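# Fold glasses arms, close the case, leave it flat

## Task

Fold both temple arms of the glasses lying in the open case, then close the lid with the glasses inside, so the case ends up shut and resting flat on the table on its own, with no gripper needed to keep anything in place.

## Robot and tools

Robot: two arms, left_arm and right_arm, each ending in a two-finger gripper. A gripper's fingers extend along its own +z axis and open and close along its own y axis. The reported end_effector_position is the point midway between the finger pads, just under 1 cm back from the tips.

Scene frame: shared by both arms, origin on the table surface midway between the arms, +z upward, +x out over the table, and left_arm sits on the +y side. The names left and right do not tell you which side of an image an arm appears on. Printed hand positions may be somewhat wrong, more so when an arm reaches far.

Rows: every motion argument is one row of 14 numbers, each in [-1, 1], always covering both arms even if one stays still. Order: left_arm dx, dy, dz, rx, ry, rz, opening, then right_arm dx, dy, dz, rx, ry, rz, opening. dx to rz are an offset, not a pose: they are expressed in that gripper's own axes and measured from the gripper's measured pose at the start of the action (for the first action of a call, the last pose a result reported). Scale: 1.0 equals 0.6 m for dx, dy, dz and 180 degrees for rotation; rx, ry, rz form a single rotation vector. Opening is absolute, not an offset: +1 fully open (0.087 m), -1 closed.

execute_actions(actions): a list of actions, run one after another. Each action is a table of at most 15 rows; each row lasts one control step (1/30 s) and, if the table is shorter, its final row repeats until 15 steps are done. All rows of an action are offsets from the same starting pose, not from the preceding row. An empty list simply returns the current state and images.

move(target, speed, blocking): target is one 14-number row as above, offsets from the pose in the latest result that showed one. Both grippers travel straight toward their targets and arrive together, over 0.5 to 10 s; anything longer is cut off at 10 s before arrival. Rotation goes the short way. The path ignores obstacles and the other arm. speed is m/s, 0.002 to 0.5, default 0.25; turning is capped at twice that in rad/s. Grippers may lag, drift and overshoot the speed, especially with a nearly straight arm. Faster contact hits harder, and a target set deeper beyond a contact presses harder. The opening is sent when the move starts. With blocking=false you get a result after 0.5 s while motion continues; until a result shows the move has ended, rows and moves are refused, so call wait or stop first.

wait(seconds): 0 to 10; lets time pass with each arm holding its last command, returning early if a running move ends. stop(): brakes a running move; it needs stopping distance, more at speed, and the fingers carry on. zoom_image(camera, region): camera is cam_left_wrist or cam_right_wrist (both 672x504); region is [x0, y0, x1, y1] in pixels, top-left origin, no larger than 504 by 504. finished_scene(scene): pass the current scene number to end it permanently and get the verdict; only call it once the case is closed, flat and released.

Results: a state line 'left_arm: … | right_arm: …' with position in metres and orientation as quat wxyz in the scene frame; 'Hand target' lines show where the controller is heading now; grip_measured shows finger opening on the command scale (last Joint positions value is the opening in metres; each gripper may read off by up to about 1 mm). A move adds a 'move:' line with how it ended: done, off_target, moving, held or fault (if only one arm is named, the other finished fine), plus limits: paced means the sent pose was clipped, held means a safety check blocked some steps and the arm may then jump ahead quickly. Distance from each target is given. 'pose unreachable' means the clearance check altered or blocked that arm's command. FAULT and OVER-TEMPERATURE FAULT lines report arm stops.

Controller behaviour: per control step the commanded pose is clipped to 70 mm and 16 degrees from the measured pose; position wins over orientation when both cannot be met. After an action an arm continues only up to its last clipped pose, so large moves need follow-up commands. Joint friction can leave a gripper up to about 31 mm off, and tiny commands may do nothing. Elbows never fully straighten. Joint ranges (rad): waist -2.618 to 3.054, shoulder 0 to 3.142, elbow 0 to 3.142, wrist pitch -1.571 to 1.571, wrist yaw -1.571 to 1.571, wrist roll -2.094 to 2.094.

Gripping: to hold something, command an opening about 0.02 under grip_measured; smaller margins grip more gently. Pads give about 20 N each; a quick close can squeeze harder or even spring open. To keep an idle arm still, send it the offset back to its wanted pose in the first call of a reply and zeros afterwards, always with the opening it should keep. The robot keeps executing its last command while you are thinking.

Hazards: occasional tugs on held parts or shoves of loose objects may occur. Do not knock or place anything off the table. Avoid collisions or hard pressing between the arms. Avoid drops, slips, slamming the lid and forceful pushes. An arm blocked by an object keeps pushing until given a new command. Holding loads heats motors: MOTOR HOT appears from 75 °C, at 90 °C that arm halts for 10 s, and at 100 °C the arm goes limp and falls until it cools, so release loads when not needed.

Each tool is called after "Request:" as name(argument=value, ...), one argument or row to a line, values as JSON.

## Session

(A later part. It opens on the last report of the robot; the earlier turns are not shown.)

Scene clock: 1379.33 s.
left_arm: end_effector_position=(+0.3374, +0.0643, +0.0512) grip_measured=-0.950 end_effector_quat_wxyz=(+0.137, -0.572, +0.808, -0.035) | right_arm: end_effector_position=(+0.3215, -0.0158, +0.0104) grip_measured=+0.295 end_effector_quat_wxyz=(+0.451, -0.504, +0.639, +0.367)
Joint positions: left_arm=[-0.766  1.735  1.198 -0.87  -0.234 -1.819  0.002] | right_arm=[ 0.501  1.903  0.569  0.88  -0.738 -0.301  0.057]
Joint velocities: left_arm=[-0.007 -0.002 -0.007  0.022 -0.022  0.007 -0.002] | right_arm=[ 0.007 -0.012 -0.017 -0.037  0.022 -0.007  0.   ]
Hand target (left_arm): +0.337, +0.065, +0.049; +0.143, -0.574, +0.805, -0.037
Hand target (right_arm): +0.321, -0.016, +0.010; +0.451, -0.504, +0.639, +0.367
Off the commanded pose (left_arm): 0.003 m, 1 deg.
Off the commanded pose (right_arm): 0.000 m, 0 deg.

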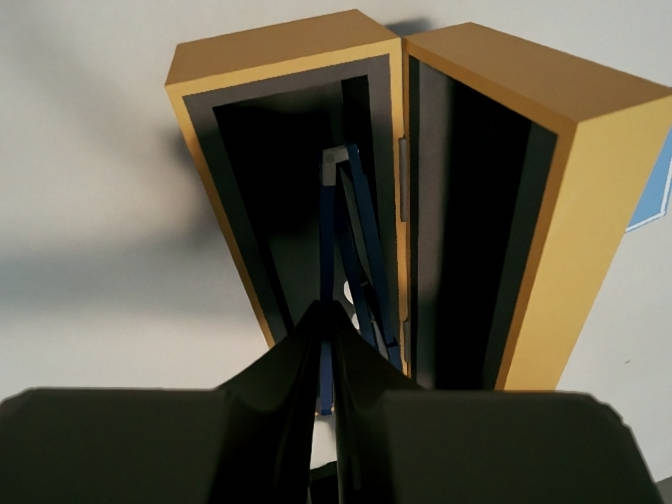

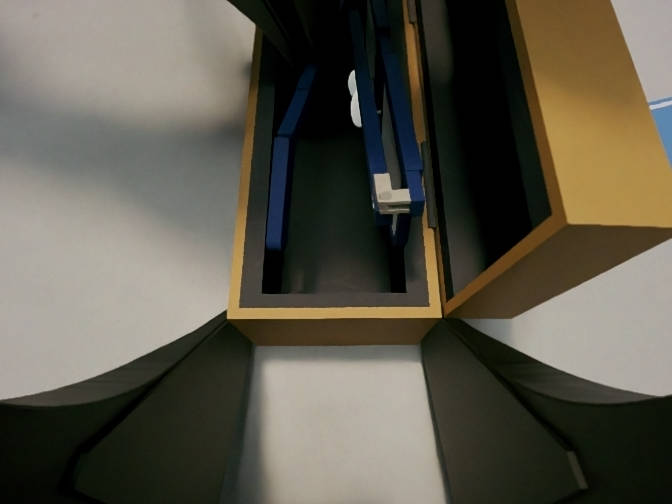

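Request:
zoom_image(
  camera="cam_right_wrist",
  region=[320, 120, 480, 320],
)

Request:
zoom_image(
  camera="cam_left_wrist",
  region=[260, 60, 460, 400],
)

Region (320, 120, 480, 320) of cam_right_wrist's 672x504 image, scaled by 2.520, with more detail than that image has; it fills the left 403 columns of this view, and the rest is white.

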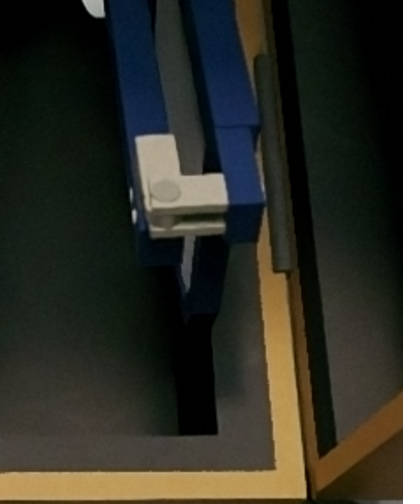

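Region (260, 60, 460, 400) of cam_left_wrist's 672x504 image, scaled by 1.482, with more detail than that image has; it fills the left 296 columns of this view, and the rest is white.

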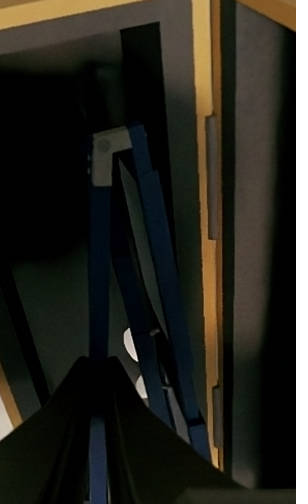

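Request:
execute_actions(
  actions=[
    [[0.0004,-0.0016,0.0033,0.0014,-0.006,-0.0065,-0.965,0,0,0,0,0,0,0.27],[-0.0007,-0.0022,0.0066,0.0008,-0.0088,-0.0109,-0.965,0,0,0,0,0,0,0.27],[-0.0043,-0.0035,0.0098,0.0013,-0.0135,-0.0156,-0.965,0,0,0,0,0,0,0.27],[-0.0075,-0.0055,0.0111,0.0036,-0.0189,-0.0185,-0.965,0,0,0,0,0,0,0.27],[-0.009,-0.0069,0.0129,0.006,-0.0247,-0.0199,-0.965,0,0,0,0,0,0,0.27],[-0.0094,-0.0078,0.0152,0.008,-0.0306,-0.0205,-0.965,0,0,0,0,0,0,0.27],[-0.0084,-0.0082,0.0176,0.0098,-0.0365,-0.0203,-0.965,0,0,0,0,0,0,0.27],[-0.0073,-0.0087,0.0199,0.0116,-0.0422,-0.0202,-0.965,0,0,0,0,0,0,0.27],[-0.0058,-0.0088,0.0222,0.0132,-0.0474,-0.0199,-0.965,0,0,0,0,0,0,0.27],[-0.0036,-0.0086,0.0245,0.0145,-0.052,-0.0193,-0.965,0,0,0,0,0,0,0.27],[-0.001,-0.0083,0.0267,0.0155,-0.056,-0.0181,-0.965,0,0,0,0,0,0,0.27],[0.0027,-0.0073,0.0284,0.0156,-0.0581,-0.0168,-0.965,0,0,0,0,0,0,0.27],[0.0062,-0.0061,0.0299,0.0153,-0.0592,-0.0152,-0.965,0,0,0,0,0,0,0.27],[0.0095,-0.0048,0.0308,0.0147,-0.059,-0.0134,-0.965,0,0,0,0,0,0,0.27],[0.0109,-0.0041,0.0317,0.0141,-0.0591,-0.0125,-0.965,0,0,0,0,0,0,0.27]],
  ],
)

Scene clock: 1499.83 s.
left_arm: end_effector_position=(+0.3395, +0.0573, +0.0418) grip_measured=-0.950 end_effector_quat_wxyz=(+0.207, -0.579, +0.789, -0.015) | right_arm: end_effector_position=(+0.3215, -0.0158, +0.0104) grip_measured=+0.295 end_effector_quat_wxyz=(+0.451, -0.504, +0.639, +0.367)
Joint positions: left_arm=[-0.863  1.776  1.198 -0.86  -0.397 -1.944  0.002] | right_arm=[ 0.501  1.903  0.569  0.88  -0.738 -0.301  0.057]
Joint velocities: left_arm=[-0.198  0.178  0.007  0.037 -0.3   -0.154 -0.001] | right_arm=[ 0.027  0.002 -0.012 -0.007  0.022 -0.022 -0.001]
Hand target (left_arm): +0.343, +0.059, +0.034; +0.225, -0.584, +0.780, -0.006
Hand target (right_arm): +0.321, -0.016, +0.010; +0.451, -0.504, +0.639, +0.367
Off the commanded pose (left_arm): 0.010 m, 3 deg.
Off the commanded pose (right_arm): 0.000 m, 0 deg.

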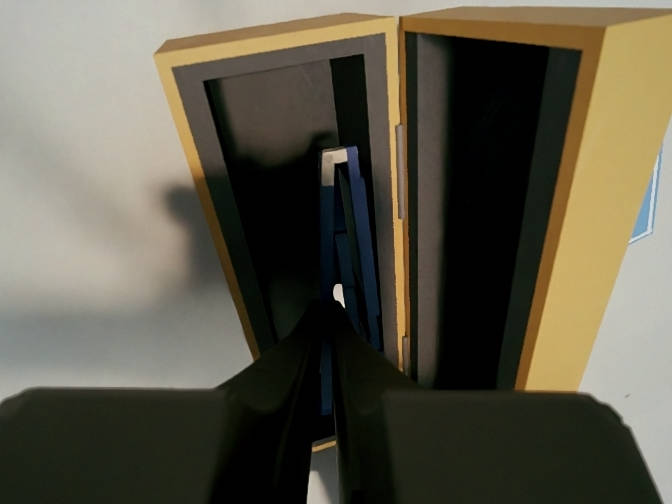

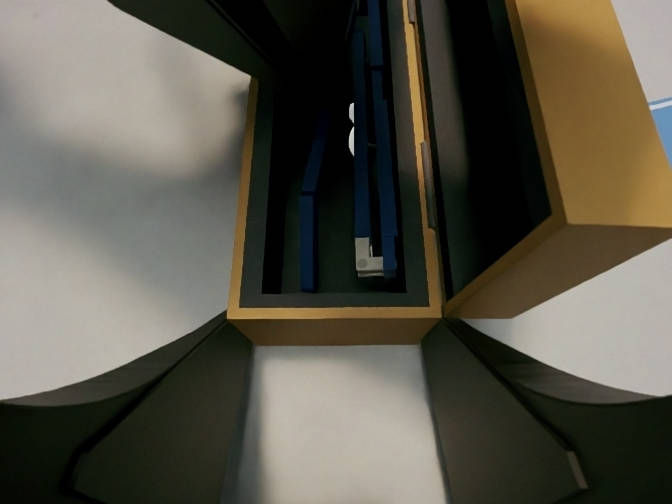

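Request:
execute_actions(
  actions=[],
)

Scene clock: 1501.10 s.
left_arm: end_effector_position=(+0.3413, +0.0590, +0.0388) grip_measured=-0.950 end_effector_quat_wxyz=(+0.220, -0.582, +0.783, -0.009) | right_arm: end_effector_position=(+0.3215, -0.0158, +0.0104) grip_measured=+0.295 end_effector_quat_wxyz=(+0.451, -0.504, +0.639, +0.367)
Joint positions: left_arm=[-0.872  1.789  1.198 -0.859 -0.427 -1.966  0.002] | right_arm=[ 0.501  1.903  0.569  0.88  -0.738 -0.301  0.057]
Joint velocities: left_arm=[-0.002 -0.017  0.002  0.037 -0.037 -0.007 -0.001] | right_arm=[-0.012  0.002 -0.012  0.051  0.007  0.022  0.001]
Hand target (left_arm): +0.343, +0.059, +0.034; +0.225, -0.584, +0.780, -0.006
Hand target (right_arm): +0.321, -0.016, +0.010; +0.451, -0.504, +0.639, +0.367
Off the commanded pose (left_arm): 0.007 m, 1 deg.
Off the commanded pose (right_arm): 0.000 m, 0 deg.

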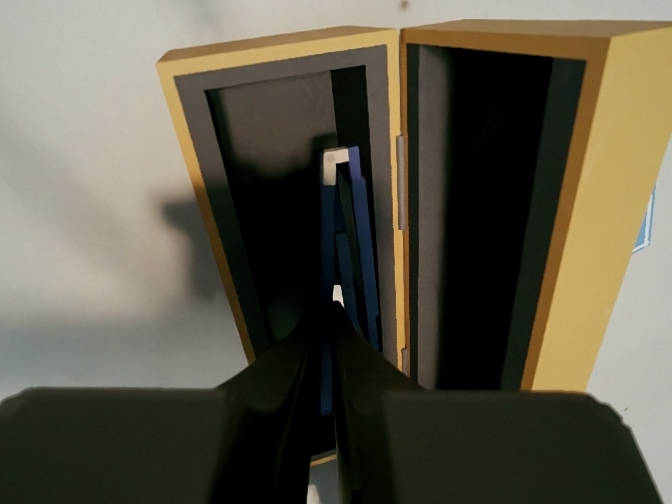

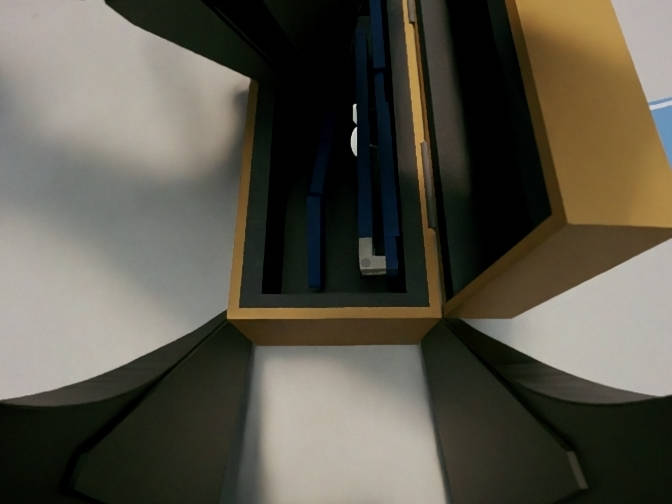

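Request:
zoom_image(
  camera="cam_left_wrist",
  region=[290, 130, 410, 350],
)

Request:
zoom_image(
  camera="cam_right_wrist",
  region=[270, 0, 450, 310],
)

Region (290, 130, 410, 350) of cam_left_wrist's 672x504 image, scaled by 2.291, with more detail than that image has; it fills the left 275 columns of this view, and the rest is white.

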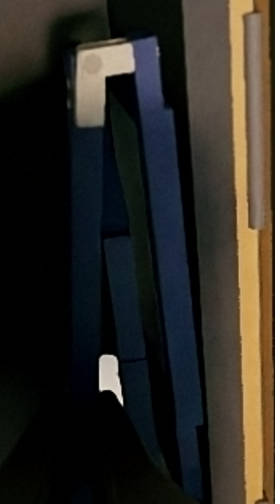

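Region (270, 0, 450, 310) of cam_right_wrist's 672x504 image, scaled by 1.626, with more detail than that image has; it fills the left 293 columns of this view, and the rest is white.

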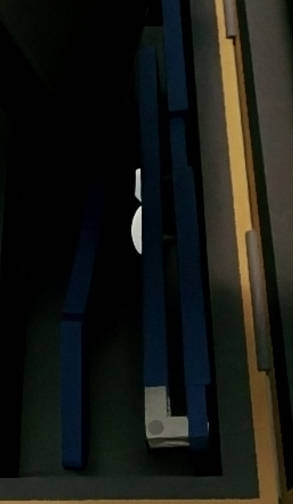

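Request:
execute_actions(
  actions=[],
)

Scene clock: 1545.07 s.
left_arm: end_effector_position=(+0.3413, +0.0590, +0.0388) grip_measured=-0.950 end_effector_quat_wxyz=(+0.220, -0.582, +0.783, -0.009) | right_arm: end_effector_position=(+0.3215, -0.0158, +0.0104) grip_measured=+0.295 end_effector_quat_wxyz=(+0.451, -0.504, +0.639, +0.367)
Joint positions: left_arm=[-0.872  1.789  1.198 -0.859 -0.427 -1.966  0.002] | right_arm=[ 0.501  1.903  0.569  0.88  -0.738 -0.301  0.057]
Joint velocities: left_arm=[-0.002  0.017 -0.007  0.022 -0.007 -0.007  0.   ] | right_arm=[-0.007  0.002  0.002 -0.007 -0.022 -0.051 -0.   ]
Hand target (left_arm): +0.343, +0.059, +0.034; +0.225, -0.584, +0.780, -0.006
Hand target (right_arm): +0.321, -0.016, +0.010; +0.451, -0.504, +0.639, +0.367
Off the commanded pose (left_arm): 0.007 m, 1 deg.
Off the commanded pose (right_arm): 0.000 m, 0 deg.

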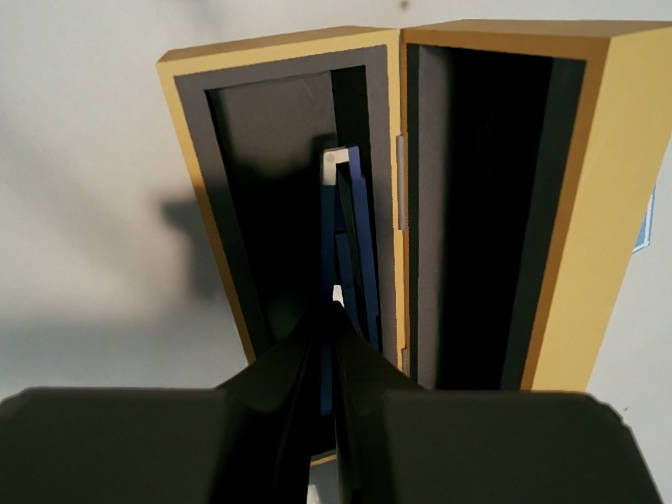

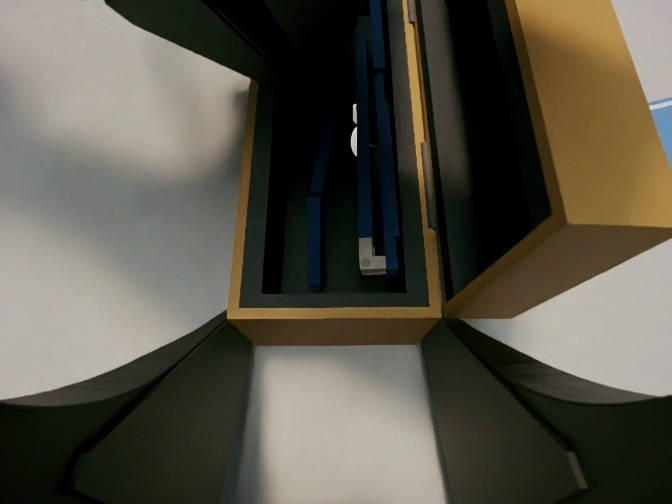

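Request:
execute_actions(
  actions=[
    [[0,0,0,0,0,0,-0.958,0,0,0,0,0,0,0.27],[0,0,0,0,0,0,-0.952,0,0,0,0,0,0,0.27],[0,0,0,0,0,0,-0.946,0,0,0,0,0,0,0.27],[0,0,0,0,0,0,-0.94,0,0,0,0,0,0,0.27],[0,0,0,0,0,0,-0.934,0,0,0,0,0,0,0.27],[0,0,0,0,0,0,-0.928,0,0,0,0,0,0,0.27],[0,0,0,0,0,0,-0.92,0,0,0,0,0,0,0.27],[0,0,0,0,0,0,-0.912,0,0,0,0,0,0,0.27],[0,0,0,0,0,0,-0.904,0,0,0,0,0,0,0.27],[0,0,0,0,0,0,-0.896,0,0,0,0,0,0,0.27],[0,0,0,0,0,0,-0.888,0,0,0,0,0,0,0.27],[0,0,0,0,0,0,-0.88,0,0,0,0,0,0,0.27],[0,0,0,0,0,0,-0.875,0,0,0,0,0,0,0.27],[0,0,0,0,0,0,-0.87,0,0,0,0,0,0,0.27],[0,0,0,0,0,0,-0.87,0,0,0,0,0,0,0.27]],
  ],
)

Scene clock: 1550.50 s.
left_arm: end_effector_position=(+0.3411, +0.0591, +0.0388) grip_measured=-0.871 end_effector_quat_wxyz=(+0.219, -0.582, +0.783, -0.009) | right_arm: end_effector_position=(+0.3215, -0.0158, +0.0104) grip_measured=+0.295 end_effector_quat_wxyz=(+0.451, -0.504, +0.639, +0.367)
Joint positions: left_arm=[-0.872  1.789  1.198 -0.86  -0.427 -1.966  0.006] | right_arm=[ 0.501  1.903  0.569  0.88  -0.738 -0.301  0.057]
Joint velocities: left_arm=[-0.002 -0.007  0.002 -0.037  0.007  0.022  0.   ] | right_arm=[-0.002  0.007 -0.012 -0.037 -0.007  0.007 -0.   ]
Hand target (left_arm): +0.341, +0.059, +0.039; +0.220, -0.582, +0.783, -0.009
Hand target (right_arm): +0.321, -0.016, +0.010; +0.451, -0.504, +0.639, +0.367
Off the commanded pose (left_arm): 0.000 m, 0 deg.
Off the commanded pose (right_arm): 0.000 m, 0 deg.

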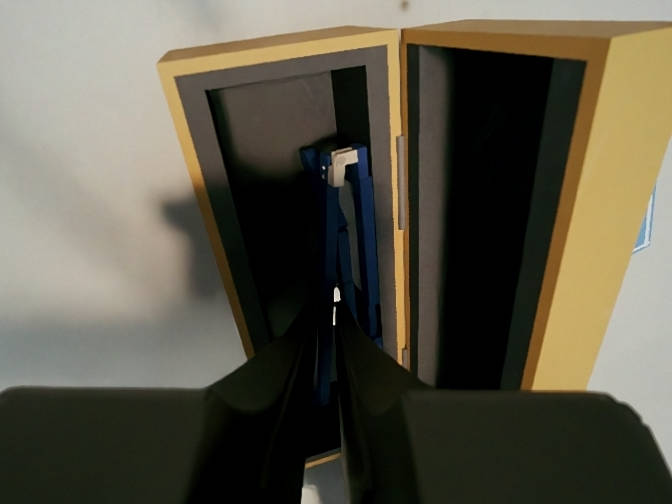

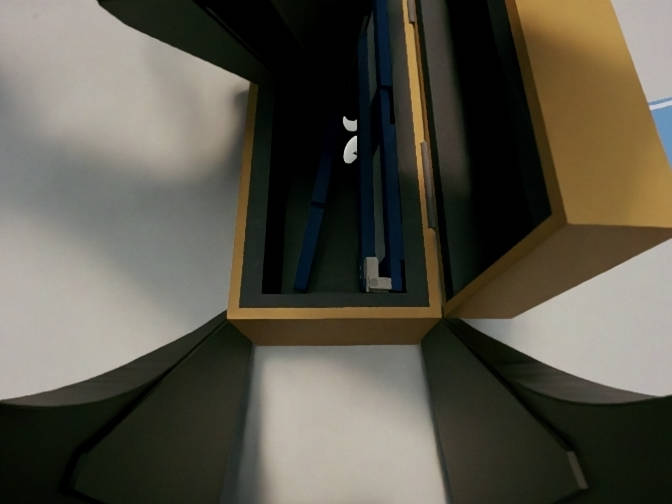

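Request:
zoom_image(
  camera="cam_left_wrist",
  region=[230, 120, 430, 420],
)

Request:
zoom_image(
  camera="cam_right_wrist",
  region=[220, 0, 460, 330],
)

Region (230, 120, 430, 420) of cam_left_wrist's 672x504 image, scaled by 1.680, with more detail than that image has.

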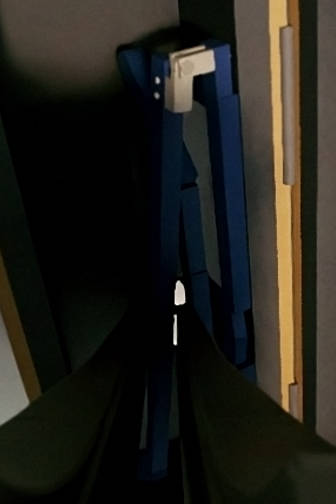

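Region (220, 0, 460, 330) of cam_right_wrist's 672x504 image, scaled by 1.527, with more detail than that image has; it fills the left 367 columns of this view, and the rest is white.

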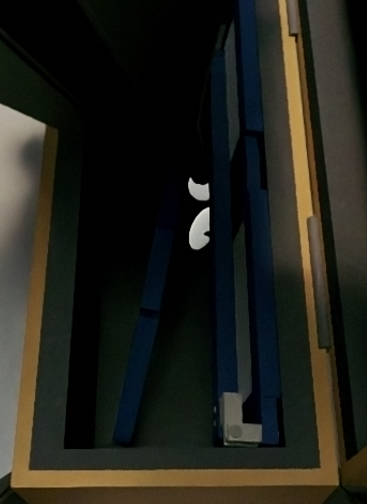

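Request:
execute_actions(
  actions=[
    [[-0.0012,-0.0085,-0.0100,0.0050,0.0020,-0.0025,-0.87,0,0,0,0,0,0,0.27],[-0.0025,-0.0165,-0.0190,0.0099,0.0041,-0.0049,-0.87,0,0,0,0,0,0,0.27],[-0.0037,-0.0175,-0.0222,0.0099,0.0041,-0.0049,-0.87,0,0,0,0,0,0,0.27],[-0.0053,-0.0188,-0.0267,0.0099,0.0041,-0.0049,-0.87,0,0,0,0,0,0,0.27],[-0.0073,-0.0204,-0.0320,0.0099,0.0041,-0.0049,-0.87,0,0,0,0,0,0,0.27],[-0.0095,-0.0222,-0.0380,0.0099,0.0041,-0.0049,-0.87,0,0,0,0,0,0,0.27],[-0.0120,-0.0242,-0.0448,0.0099,0.0041,-0.0049,-0.87,0,0,0,0,0,0,0.27],[-0.0148,-0.0265,-0.0523,0.0099,0.0041,-0.0049,-0.87,0,0,0,0,0,0,0.27],[-0.0176,-0.0287,-0.0599,0.0099,0.0041,-0.0049,-0.87,0,0,0,0,0,0,0.27],[-0.0203,-0.0309,-0.0674,0.0099,0.0041,-0.0049,-0.87,0,0,0,0,0,0,0.27],[-0.0228,-0.0329,-0.0742,0.0099,0.0041,-0.0049,-0.87,0,0,0,0,0,0,0.27],[-0.0250,-0.0347,-0.0802,0.0099,0.0041,-0.0049,-0.87,0,0,0,0,0,0,0.27],[-0.0270,-0.0363,-0.0855,0.0099,0.0041,-0.0049,-0.87,0,0,0,0,0,0,0.27],[-0.0284,-0.0374,-0.0892,0.0099,0.0041,-0.0049,-0.87,0,0,0,0,0,0,0.27],[-0.0292,-0.0381,-0.0915,0.0099,0.0041,-0.0049,-0.87,0,0,0,0,0,0,0.27]],
  ],
)

Request:
execute_actions(
  actions=[],
)

Scene clock: 1610.70 s.
left_arm: end_effector_position=(+0.3533, +0.0486, +0.0936) grip_measured=-0.870 end_effector_quat_wxyz=(+0.227, -0.587, +0.776, -0.044) | right_arm: end_effector_position=(+0.3215, -0.0158, +0.0104) grip_measured=+0.295 end_effector_quat_wxyz=(+0.451, -0.504, +0.639, +0.367)
Joint positions: left_arm=[-0.872  1.734  1.341 -0.984 -0.427 -1.966  0.006] | right_arm=[ 0.501  1.903  0.569  0.88  -0.738 -0.301  0.057]
Joint velocities: left_arm=[ 0.007 -0.081  0.3   -0.315 -0.022 -0.007 -0.001] | right_arm=[ 0.002 -0.017 -0.007  0.007  0.081  0.007 -0.   ]
Hand target (left_arm): +0.347, +0.055, +0.100; +0.223, -0.585, +0.779, -0.028
Hand target (right_arm): +0.321, -0.016, +0.010; +0.451, -0.504, +0.639, +0.367
Off the commanded pose (left_arm): 0.011 m, 2 deg.
Off the commanded pose (right_arm): 0.000 m, 0 deg.

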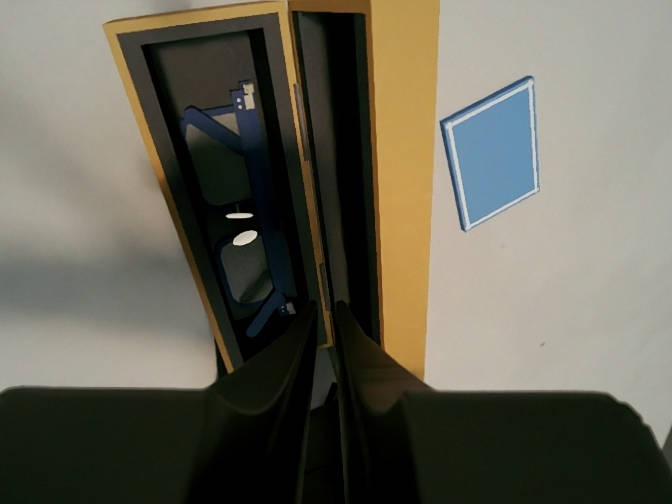

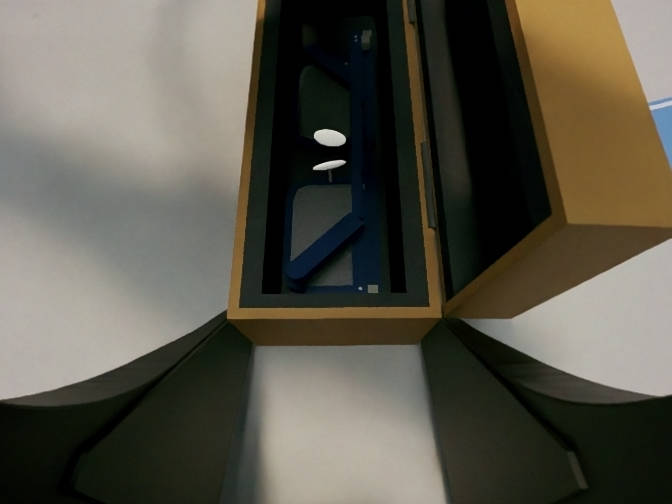

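Scene clock: 1610.70 s.
left_arm: end_effector_position=(+0.3533, +0.0486, +0.0936) grip_measured=-0.870 end_effector_quat_wxyz=(+0.227, -0.587, +0.776, -0.044) | right_arm: end_effector_position=(+0.3215, -0.0158, +0.0104) grip_measured=+0.295 end_effector_quat_wxyz=(+0.451, -0.504, +0.639, +0.367)
Joint positions: left_arm=[-0.872  1.734  1.341 -0.984 -0.427 -1.966  0.006] | right_arm=[ 0.501  1.903  0.569  0.88  -0.738 -0.301  0.057]
Joint velocities: left_arm=[ 0.007 -0.081  0.3   -0.315 -0.022 -0.007 -0.001] | right_arm=[ 0.002 -0.017 -0.007  0.007  0.081  0.007 -0.   ]
Hand target (left_arm): +0.347, +0.055, +0.100; +0.223, -0.585, +0.779, -0.028
Hand target (right_arm): +0.321, -0.016, +0.010; +0.451, -0.504, +0.639, +0.367
Off the commanded pose (left_arm): 0.011 m, 2 deg.
Off the commanded pose (right_arm): 0.000 m, 0 deg.

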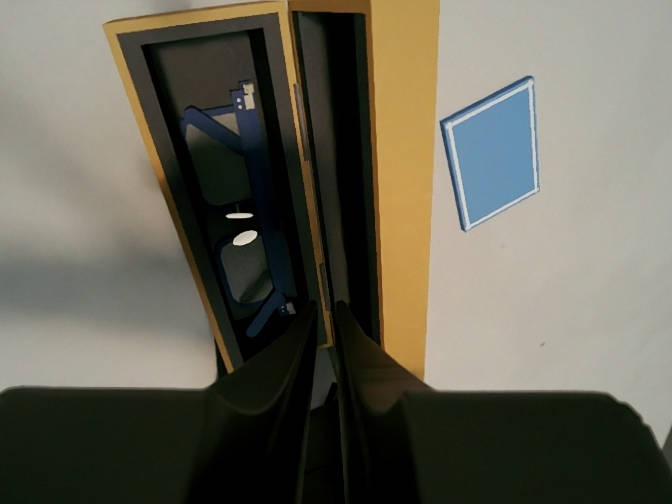

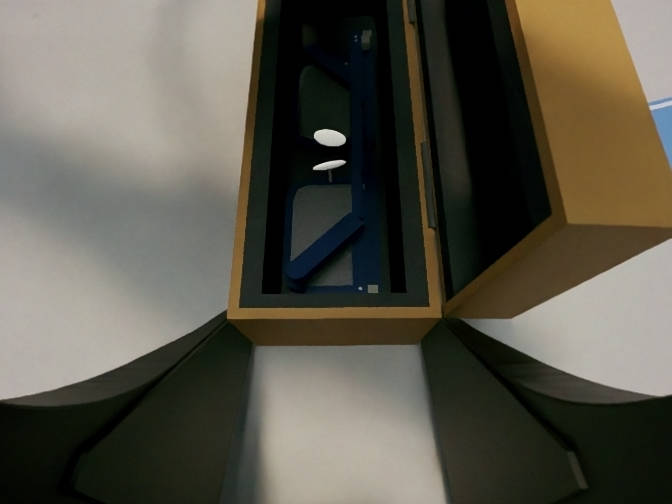

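Request:
execute_actions(
  actions=[],
)

Request:
zoom_image(
  camera="cam_left_wrist",
  region=[100, 0, 420, 400],
)

Request:
zoom_image(
  camera="cam_right_wrist",
  region=[220, 0, 460, 330],
)

Scene clock: 1614.30 s.
left_arm: end_effector_position=(+0.3470, +0.0540, +0.0969) grip_measured=-0.870 end_effector_quat_wxyz=(+0.224, -0.585, +0.779, -0.029) | right_arm: end_effector_position=(+0.3215, -0.0158, +0.0104) grip_measured=+0.295 end_effector_quat_wxyz=(+0.451, -0.504, +0.639, +0.367)
Joint positions: left_arm=[-0.872  1.729  1.356 -1.035 -0.427 -1.966  0.006] | right_arm=[ 0.501  1.903  0.569  0.88  -0.738 -0.301  0.057]
Joint velocities: left_arm=[-0.007 -0.007  0.002  0.007  0.007  0.022 -0.   ] | right_arm=[-0.022 -0.012 -0.017 -0.037 -0.007  0.066  0.   ]
Hand target (left_arm): +0.347, +0.055, +0.100; +0.223, -0.585, +0.779, -0.028
Hand target (right_arm): +0.321, -0.016, +0.010; +0.451, -0.504, +0.639, +0.367
Off the commanded pose (left_arm): 0.004 m, 0 deg.
Off the commanded pose (right_arm): 0.000 m, 0 deg.

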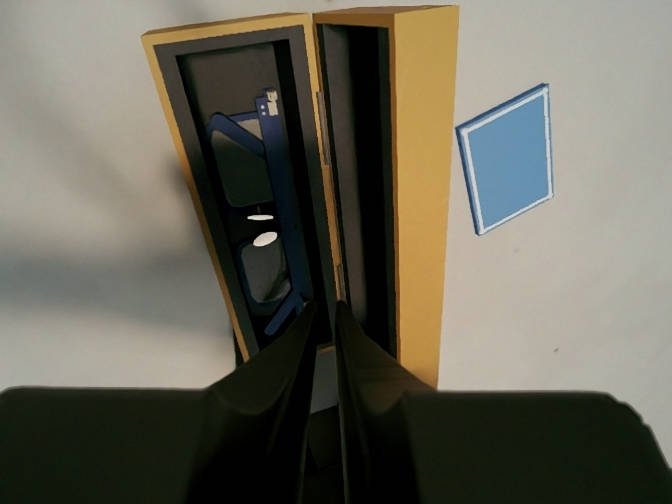

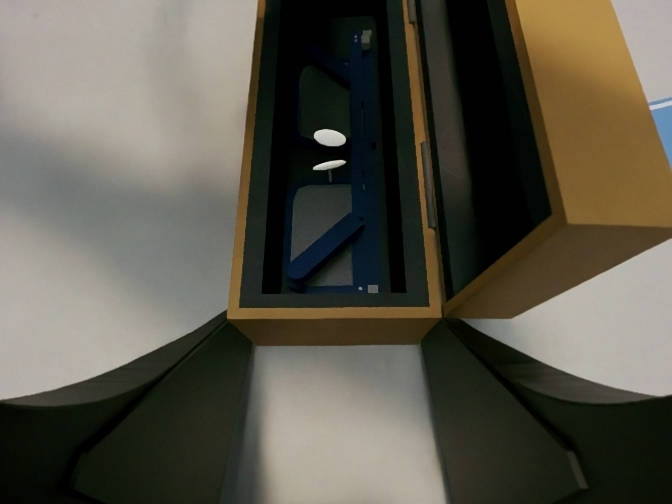

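Region (100, 0, 420, 400) of cam_left_wrist's 672x504 image, scaled by 1.260, with more detail than that image has; it fills the left 403 columns of this view, and the rest is white.

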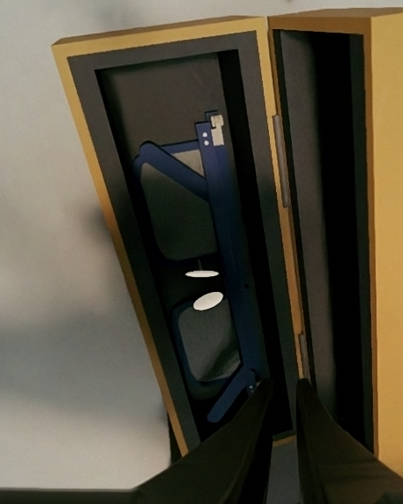

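Region (220, 0, 460, 330) of cam_right_wrist's 672x504 image, scaled by 1.527, with more detail than that image has; it fills the left 367 columns of this view, and the rest is white.

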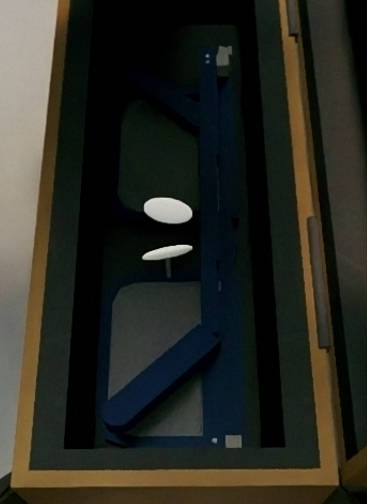

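Request:
zoom_image(
  camera="cam_right_wrist",
  region=[280, 10, 400, 130],
)

Request:
zoom_image(
  camera="cam_left_wrist",
  region=[190, 70, 320, 200],
)

Request:
zoom_image(
  camera="cam_right_wrist",
  region=[270, 170, 410, 310],
)

Region (280, 10, 400, 130) of cam_right_wrist's 672x504 image, scaled by 4.200, with more detail than that image has.

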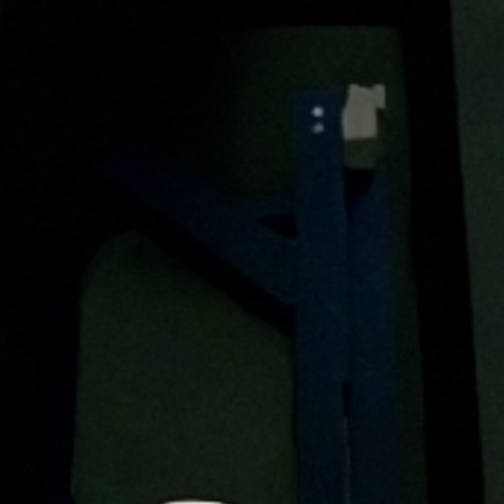

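Region (190, 70, 320, 200) of cam_left_wrist's 672x504 image, scaled by 3.877, with more detail than that image has.

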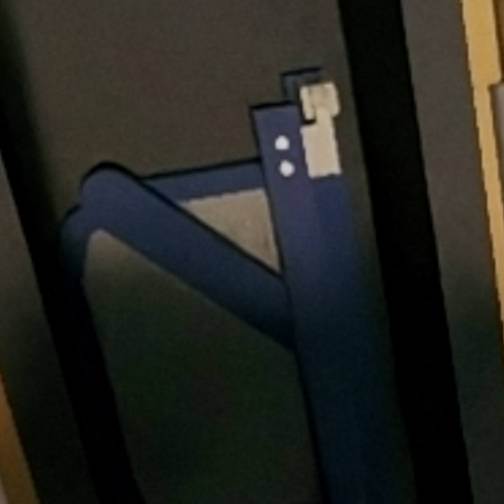

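Region (270, 170, 410, 310) of cam_right_wrist's 672x504 image, scaled by 3.600, with more detail than that image has.

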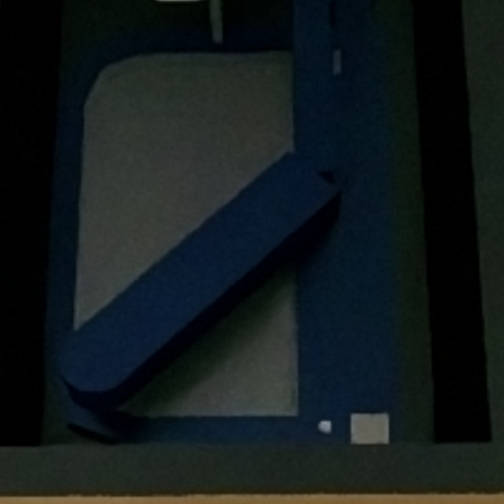

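Request:
execute_actions(
  actions=[
    [[-0.0011,-0.0011,-0.0032,-0.0012,0.0029,-0.0008,-0.87,0,0,0,0,0,0,0.27],[-0.0028,-0.0028,-0.0080,-0.0035,0.0088,-0.0023,-0.87,0,0,0,0,0,0,0.27],[-0.0048,-0.0059,-0.0136,-0.0065,0.0166,-0.0043,-0.87,0,0,0,0,0,0,0.27],[-0.0069,-0.0103,-0.0190,-0.0104,0.0263,-0.0069,-0.85,0,0,0,0,0,0,0.27],[-0.0088,-0.0163,-0.0236,-0.0146,0.0371,-0.0097,-0.8,0,0,0,0,0,0,0.27],[-0.0103,-0.0231,-0.0267,-0.0193,0.0488,-0.0128,-0.73,0,0,0,0,0,0,0.27],[-0.0112,-0.0306,-0.0282,-0.0235,0.0595,-0.0156,-0.64,0,0,0,0,0,0,0.27],[-0.0114,-0.0378,-0.0273,-0.0277,0.0702,-0.0184,-0.53,0,0,0,0,0,0,0.27],[-0.0111,-0.0447,-0.0250,-0.0312,0.0790,-0.0207,-0.41,0,0,0,0,0,0,0.27],[-0.0105,-0.0512,-0.0220,-0.0343,0.0868,-0.0227,-0.29,0,0,0,0,0,0,0.27],[-0.0095,-0.0567,-0.0178,-0.0366,0.0926,-0.0242,-0.18,0,0,0,0,0,0,0.27],[-0.0085,-0.0611,-0.0140,-0.0377,0.0956,-0.0250,-0.08,0,0,0,0,0,0,0.27],[-0.0077,-0.0639,-0.0110,-0.0385,0.0975,-0.0255,-0.01,0,0,0,0,0,0,0.27],[-0.0071,-0.0657,-0.0089,-0.0385,0.0975,-0.0255,0.03,0,0,0,0,0,0,0.27],[-0.0069,-0.0661,-0.0082,-0.0385,0.0975,-0.0255,0.03,0,0,0,0,0,0,0.27]],
  ],
)

Scene clock: 1734.80 s.
left_arm: end_effector_position=(+0.3906, +0.0546, +0.1265) grip_measured=+0.024 end_effector_quat_wxyz=(+0.111, -0.630, +0.763, -0.089) | right_arm: end_effector_position=(+0.3215, -0.0158, +0.0104) grip_measured=+0.295 end_effector_quat_wxyz=(+0.451, -0.504, +0.639, +0.367)
Joint positions: left_arm=[-0.671  1.796  1.549 -1.076 -0.142 -1.876  0.045] | right_arm=[ 0.501  1.903  0.569  0.88  -0.738 -0.301  0.057]
Joint velocities: left_arm=[0.071 0.359 0.12  0.007 0.374 0.11  0.01 ] | right_arm=[ 0.022 -0.007  0.007  0.007  0.022  0.037 -0.   ]
Hand target (left_arm): +0.381, +0.044, +0.115; +0.064, -0.620, +0.778, -0.078
Hand target (right_arm): +0.321, -0.016, +0.010; +0.451, -0.504, +0.639, +0.367
Off the commanded pose (left_arm): 0.018 m, 6 deg.
Off the commanded pose (right_arm): 0.000 m, 0 deg.

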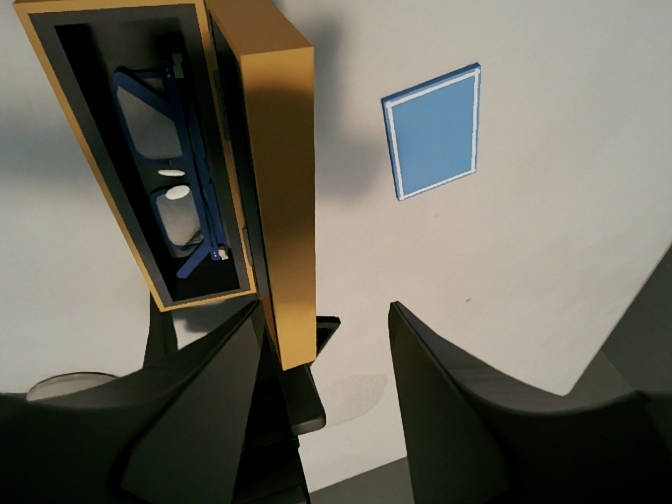

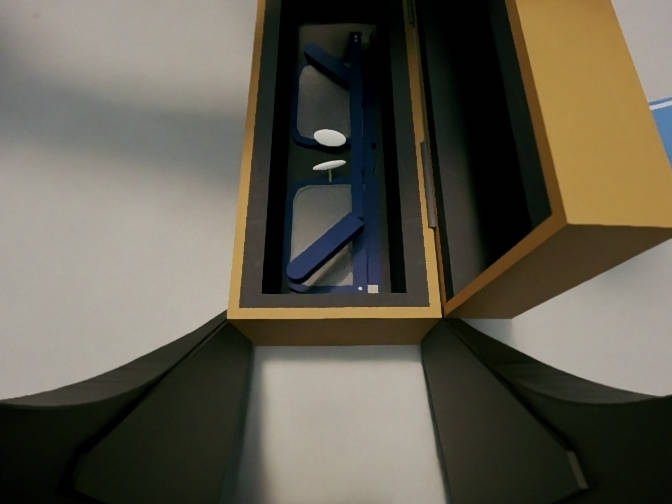

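Request:
execute_actions(
  actions=[],
)

Request:
zoom_image(
  camera="cam_left_wrist",
  region=[60, 0, 400, 340],
)

Request:
zoom_image(
  camera="cam_right_wrist",
  region=[240, 0, 440, 310],
)

Scene clock: 1737.60 s.
left_arm: end_effector_position=(+0.3818, +0.0461, +0.1155) grip_measured=+0.030 end_effector_quat_wxyz=(+0.073, -0.621, +0.776, -0.081) | right_arm: end_effector_position=(+0.3215, -0.0158, +0.0104) grip_measured=+0.295 end_effector_quat_wxyz=(+0.451, -0.504, +0.639, +0.367)
Joint positions: left_arm=[-0.67   1.827  1.551 -1.089 -0.074 -1.854  0.045] | right_arm=[ 0.501  1.903  0.569  0.88  -0.738 -0.301  0.057]
Joint velocities: left_arm=[-0.002 -0.017 -0.012 -0.007 -0.022 -0.037 -0.001] | right_arm=[-0.027  0.002 -0.007  0.051  0.066 -0.051 -0.002]
Hand target (left_arm): +0.381, +0.044, +0.115; +0.064, -0.619, +0.778, -0.078
Hand target (right_arm): +0.321, -0.016, +0.010; +0.451, -0.504, +0.639, +0.367
Off the commanded pose (left_arm): 0.002 m, 1 deg.
Off the commanded pose (right_arm): 0.000 m, 0 deg.

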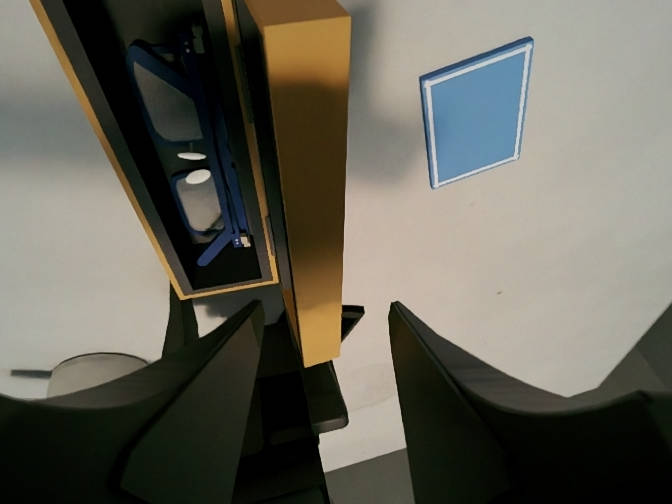

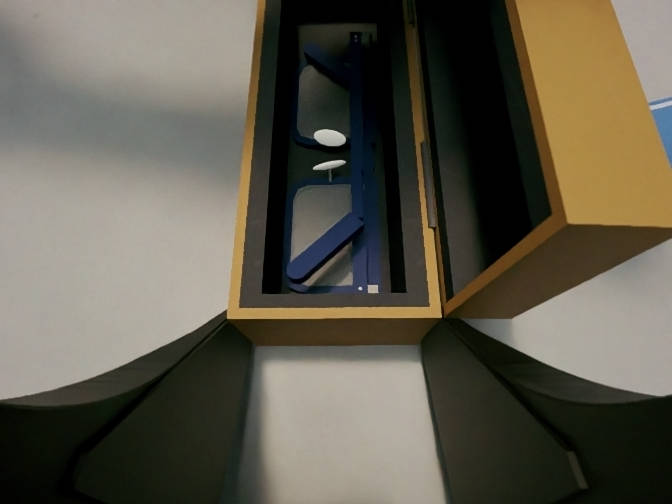

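Region (60, 0, 400, 340) of cam_left_wrist's 672x504 image, scaled by 1.482, with more detail than that image has.

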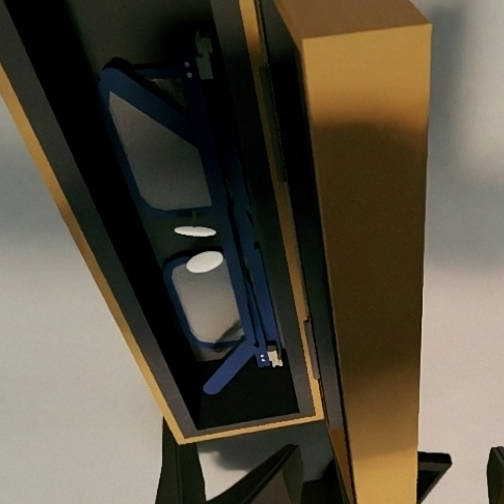

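Region (240, 0, 440, 310) of cam_right_wrist's 672x504 image, scaled by 1.626, with more detail than that image has; it fills the left 325 columns of this view, and the rest is white.

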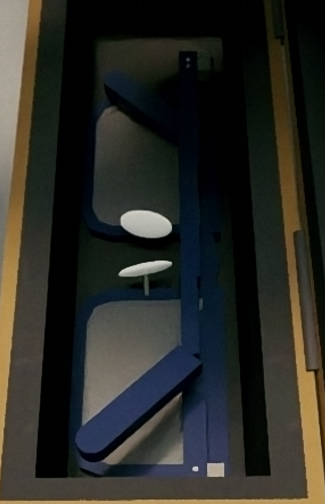

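Request:
execute_actions(
  actions=[
    [[0.0006,-0.0010,0.0045,0.0006,0.0002,-0.0001,0.03,0,0,0,0,0,0,0.27],[0.0012,-0.0020,0.0100,0.0012,0.0004,-0.0001,0.03,0,0,0,0,0,0,0.27],[0.0018,-0.0030,0.0165,0.0019,0.0006,-0.0002,0.03,0,0,0,0,0,0,0.27],[0.0018,-0.0030,0.0215,0.0019,0.0006,-0.0002,0.03,0,0,0,0,0,0,0.27],[0.0023,-0.0050,0.0270,0.0034,0.0011,-0.0003,0.03,0,0,0,0,0,0,0.27],[0.0023,-0.0050,0.0330,0.0034,0.0011,-0.0003,0.03,0,0,0,0,0,0,0.27],[0.0023,-0.0050,0.0395,0.0034,0.0011,-0.0003,0.03,0,0,0,0,0,0,0.27],[0.0023,-0.0050,0.0460,0.0034,0.0011,-0.0003,0.03,0,0,0,0,0,0,0.27],[0.0018,-0.0030,0.0525,0.0019,0.0006,-0.0002,0.03,0,0,0,0,0,0,0.27],[0.0018,-0.0020,0.0585,0.0019,0.0006,-0.0002,0.03,0,0,0,0,0,0,0.27],[0.0012,0.0015,0.0640,0.0003,0.0002,0.0000,0.02,0,0,0,0,0,0,0.27],[0.0006,0.0055,0.0690,-0.0012,-0.0003,0.0001,-0.03,0,0,0,0,0,0,0.27],[0.0000,0.0100,0.0730,-0.0027,-0.0008,0.0002,-0.09,0,0,0,0,0,0,0.27],[-0.0003,0.0135,0.0755,-0.0036,-0.0010,0.0003,-0.16,0,0,0,0,0,0,0.27],[-0.0005,0.0158,0.0768,-0.0042,-0.0012,0.0003,-0.22,0,0,0,0,0,0,0.27]],
  ],
)

Scene clock: 1773.53 s.
left_arm: end_effector_position=(+0.3833, +0.0453, +0.0837) grip_measured=-0.192 end_effector_quat_wxyz=(+0.073, -0.621, +0.776, -0.081) | right_arm: end_effector_position=(+0.3215, -0.0158, +0.0104) grip_measured=+0.295 end_effector_quat_wxyz=(+0.451, -0.504, +0.639, +0.367)
Joint positions: left_arm=[-0.67   1.845  1.447 -0.966 -0.074 -1.854  0.035] | right_arm=[ 0.501  1.903  0.569  0.88  -0.738 -0.301  0.057]
Joint velocities: left_arm=[ 0.007  0.042 -0.286  0.198 -0.007 -0.051 -0.051] | right_arm=[-0.002 -0.002 -0.002 -0.022 -0.037 -0.037 -0.   ]
Hand target (left_arm): +0.382, +0.046, +0.069; +0.070, -0.622, +0.777, -0.074
Hand target (right_arm): +0.321, -0.016, +0.010; +0.451, -0.504, +0.639, +0.367
Off the commanded pose (left_arm): 0.015 m, 1 deg.
Off the commanded pose (right_arm): 0.000 m, 0 deg.

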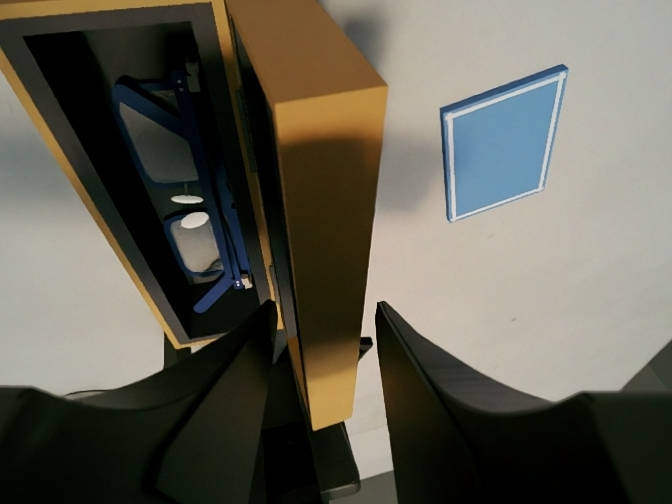

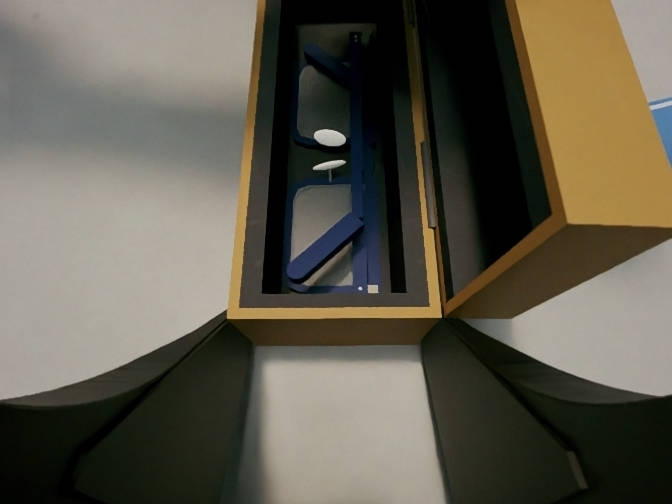

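Request:
execute_actions(
  actions=[],
)

Scene clock: 1776.03 s.
left_arm: end_effector_position=(+0.3851, +0.0442, +0.0792) grip_measured=-0.220 end_effector_quat_wxyz=(+0.075, -0.621, +0.775, -0.085) | right_arm: end_effector_position=(+0.3215, -0.0158, +0.0104) grip_measured=+0.295 end_effector_quat_wxyz=(+0.451, -0.504, +0.639, +0.367)
Joint positions: left_arm=[-0.67   1.849  1.431 -0.939 -0.074 -1.854  0.034] | right_arm=[ 0.501  1.903  0.569  0.88  -0.738 -0.301  0.057]
Joint velocities: left_arm=[-0.007 -0.017  0.007 -0.007  0.022 -0.022 -0.   ] | right_arm=[-0.022  0.007  0.012 -0.037  0.007 -0.037 -0.001]
Hand target (left_arm): +0.382, +0.046, +0.069; +0.070, -0.622, +0.777, -0.074
Hand target (right_arm): +0.321, -0.016, +0.010; +0.451, -0.504, +0.639, +0.367
Off the commanded pose (left_arm): 0.011 m, 1 deg.
Off the commanded pose (right_arm): 0.000 m, 0 deg.

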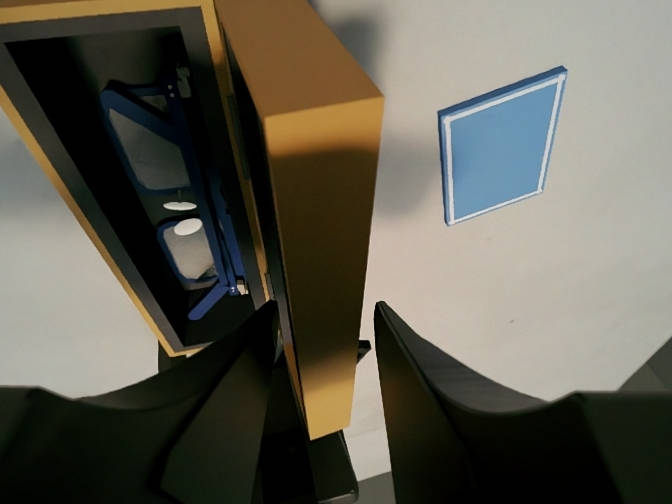

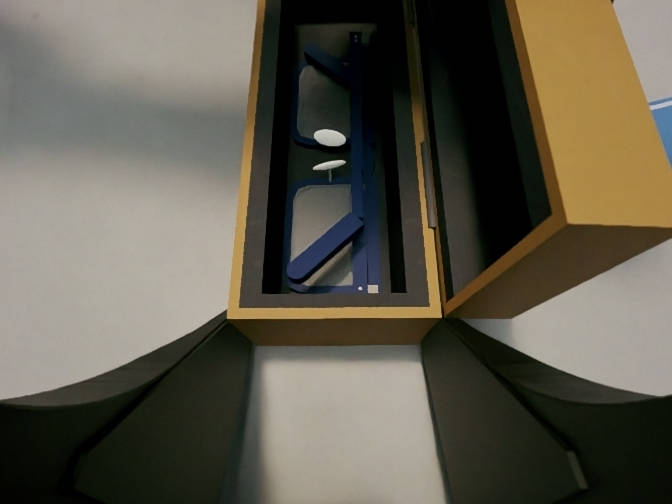

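Request:
execute_actions(
  actions=[
    [[0,0.005,-0.0018,0.0004,0,0,-0.25,0,-0.001,0,0.001,0,0.0003,0.27],[0,0.010,-0.0036,0.0008,0,0,-0.28,0,-0.002,0,0.002,0,0.0007,0.27],[0,0.014,-0.0051,0.0012,0,0,-0.31,0,-0.003,0,0.003,0,0.001,0.27],[0,0.018,-0.0065,0.0016,0,0,-0.34,0,-0.004,0,0.004,0,0.0014,0.27],[0,0.022,-0.0080,0.0020,0,0,-0.365,0,-0.005,0,0.005,0,0.0017,0.27],[0,0.0255,-0.0092,0.0024,0,0,-0.386,0,-0.006,0,0.006,0,0.002,0.27],[0,0.029,-0.0105,0.0028,0,0,-0.386,0,-0.007,0,0.007,0,0.0024,0.27],[0,0.0325,-0.0118,0.0032,0,0,-0.386,0,-0.008,0,0.008,0,0.0027,0.27],[0,0.036,-0.0130,0.0036,0,0,-0.386,0,-0.009,0,0.009,0,0.0031,0.27],[0,0.039,-0.0141,0.0040,0,0,-0.386,0,-0.010,0,0.010,0,0.0034,0.27],[0,0.042,-0.0152,0.0044,0,0,-0.386,0,-0.011,0,0.011,0,0.0038,0.27],[0,0.045,-0.0163,0.0048,0,0,-0.386,0,-0.012,0,0.012,0,0.0041,0.27],[0,0.048,-0.0174,0.0052,0,0,-0.386,0,-0.0127,0,0.0126,0,0.0043,0.27],[0,0.0505,-0.0183,0.0056,0,0,-0.386,0,-0.0133,0,0.0131,0,0.0045,0.27],[0,0.052,-0.0188,0.0056,0,0,-0.386,0,-0.0133,0,0.0131,0,0.0045,0.27]],
  ],
)

Scene clock: 1796.97 s.
left_arm: end_effector_position=(+0.3715, +0.0490, +0.0895) grip_measured=-0.386 end_effector_quat_wxyz=(+0.090, -0.623, +0.769, -0.112) | right_arm: end_effector_position=(+0.3208, -0.0153, +0.0106) grip_measured=+0.295 end_effector_quat_wxyz=(+0.450, -0.505, +0.638, +0.369)
Joint positions: left_arm=[-0.683  1.735  1.316 -0.877 -0.088 -1.874  0.027] | right_arm=[ 0.502  1.903  0.569  0.88  -0.741 -0.3    0.057]
Joint velocities: left_arm=[-0.042 -0.193 -0.168  0.066 -0.037 -0.081  0.001] | right_arm=[-0.012 -0.002 -0.007 -0.007 -0.022 -0.022 -0.001]
Hand target (left_arm): +0.354, +0.052, +0.083; +0.081, -0.621, +0.775, -0.092
Hand target (right_arm): +0.329, -0.018, +0.010; +0.458, -0.490, +0.650, +0.358
Off the commanded pose (left_arm): 0.020 m, 3 deg.
Off the commanded pose (right_arm): 0.009 m, 3 deg.

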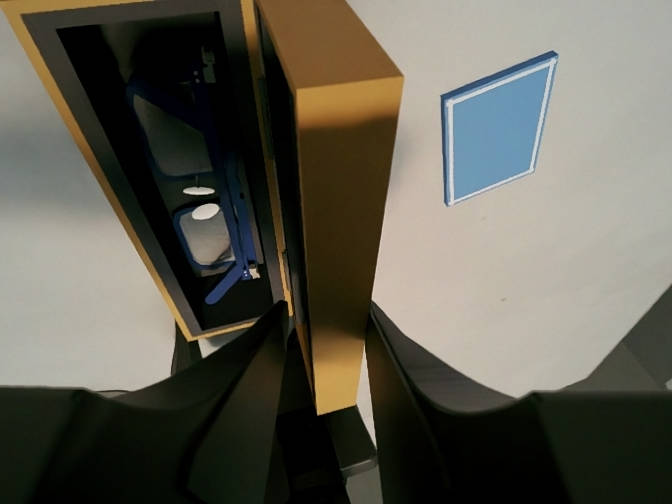

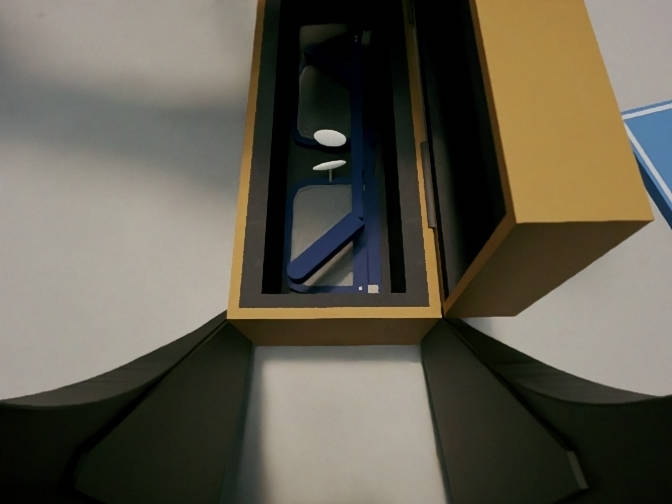

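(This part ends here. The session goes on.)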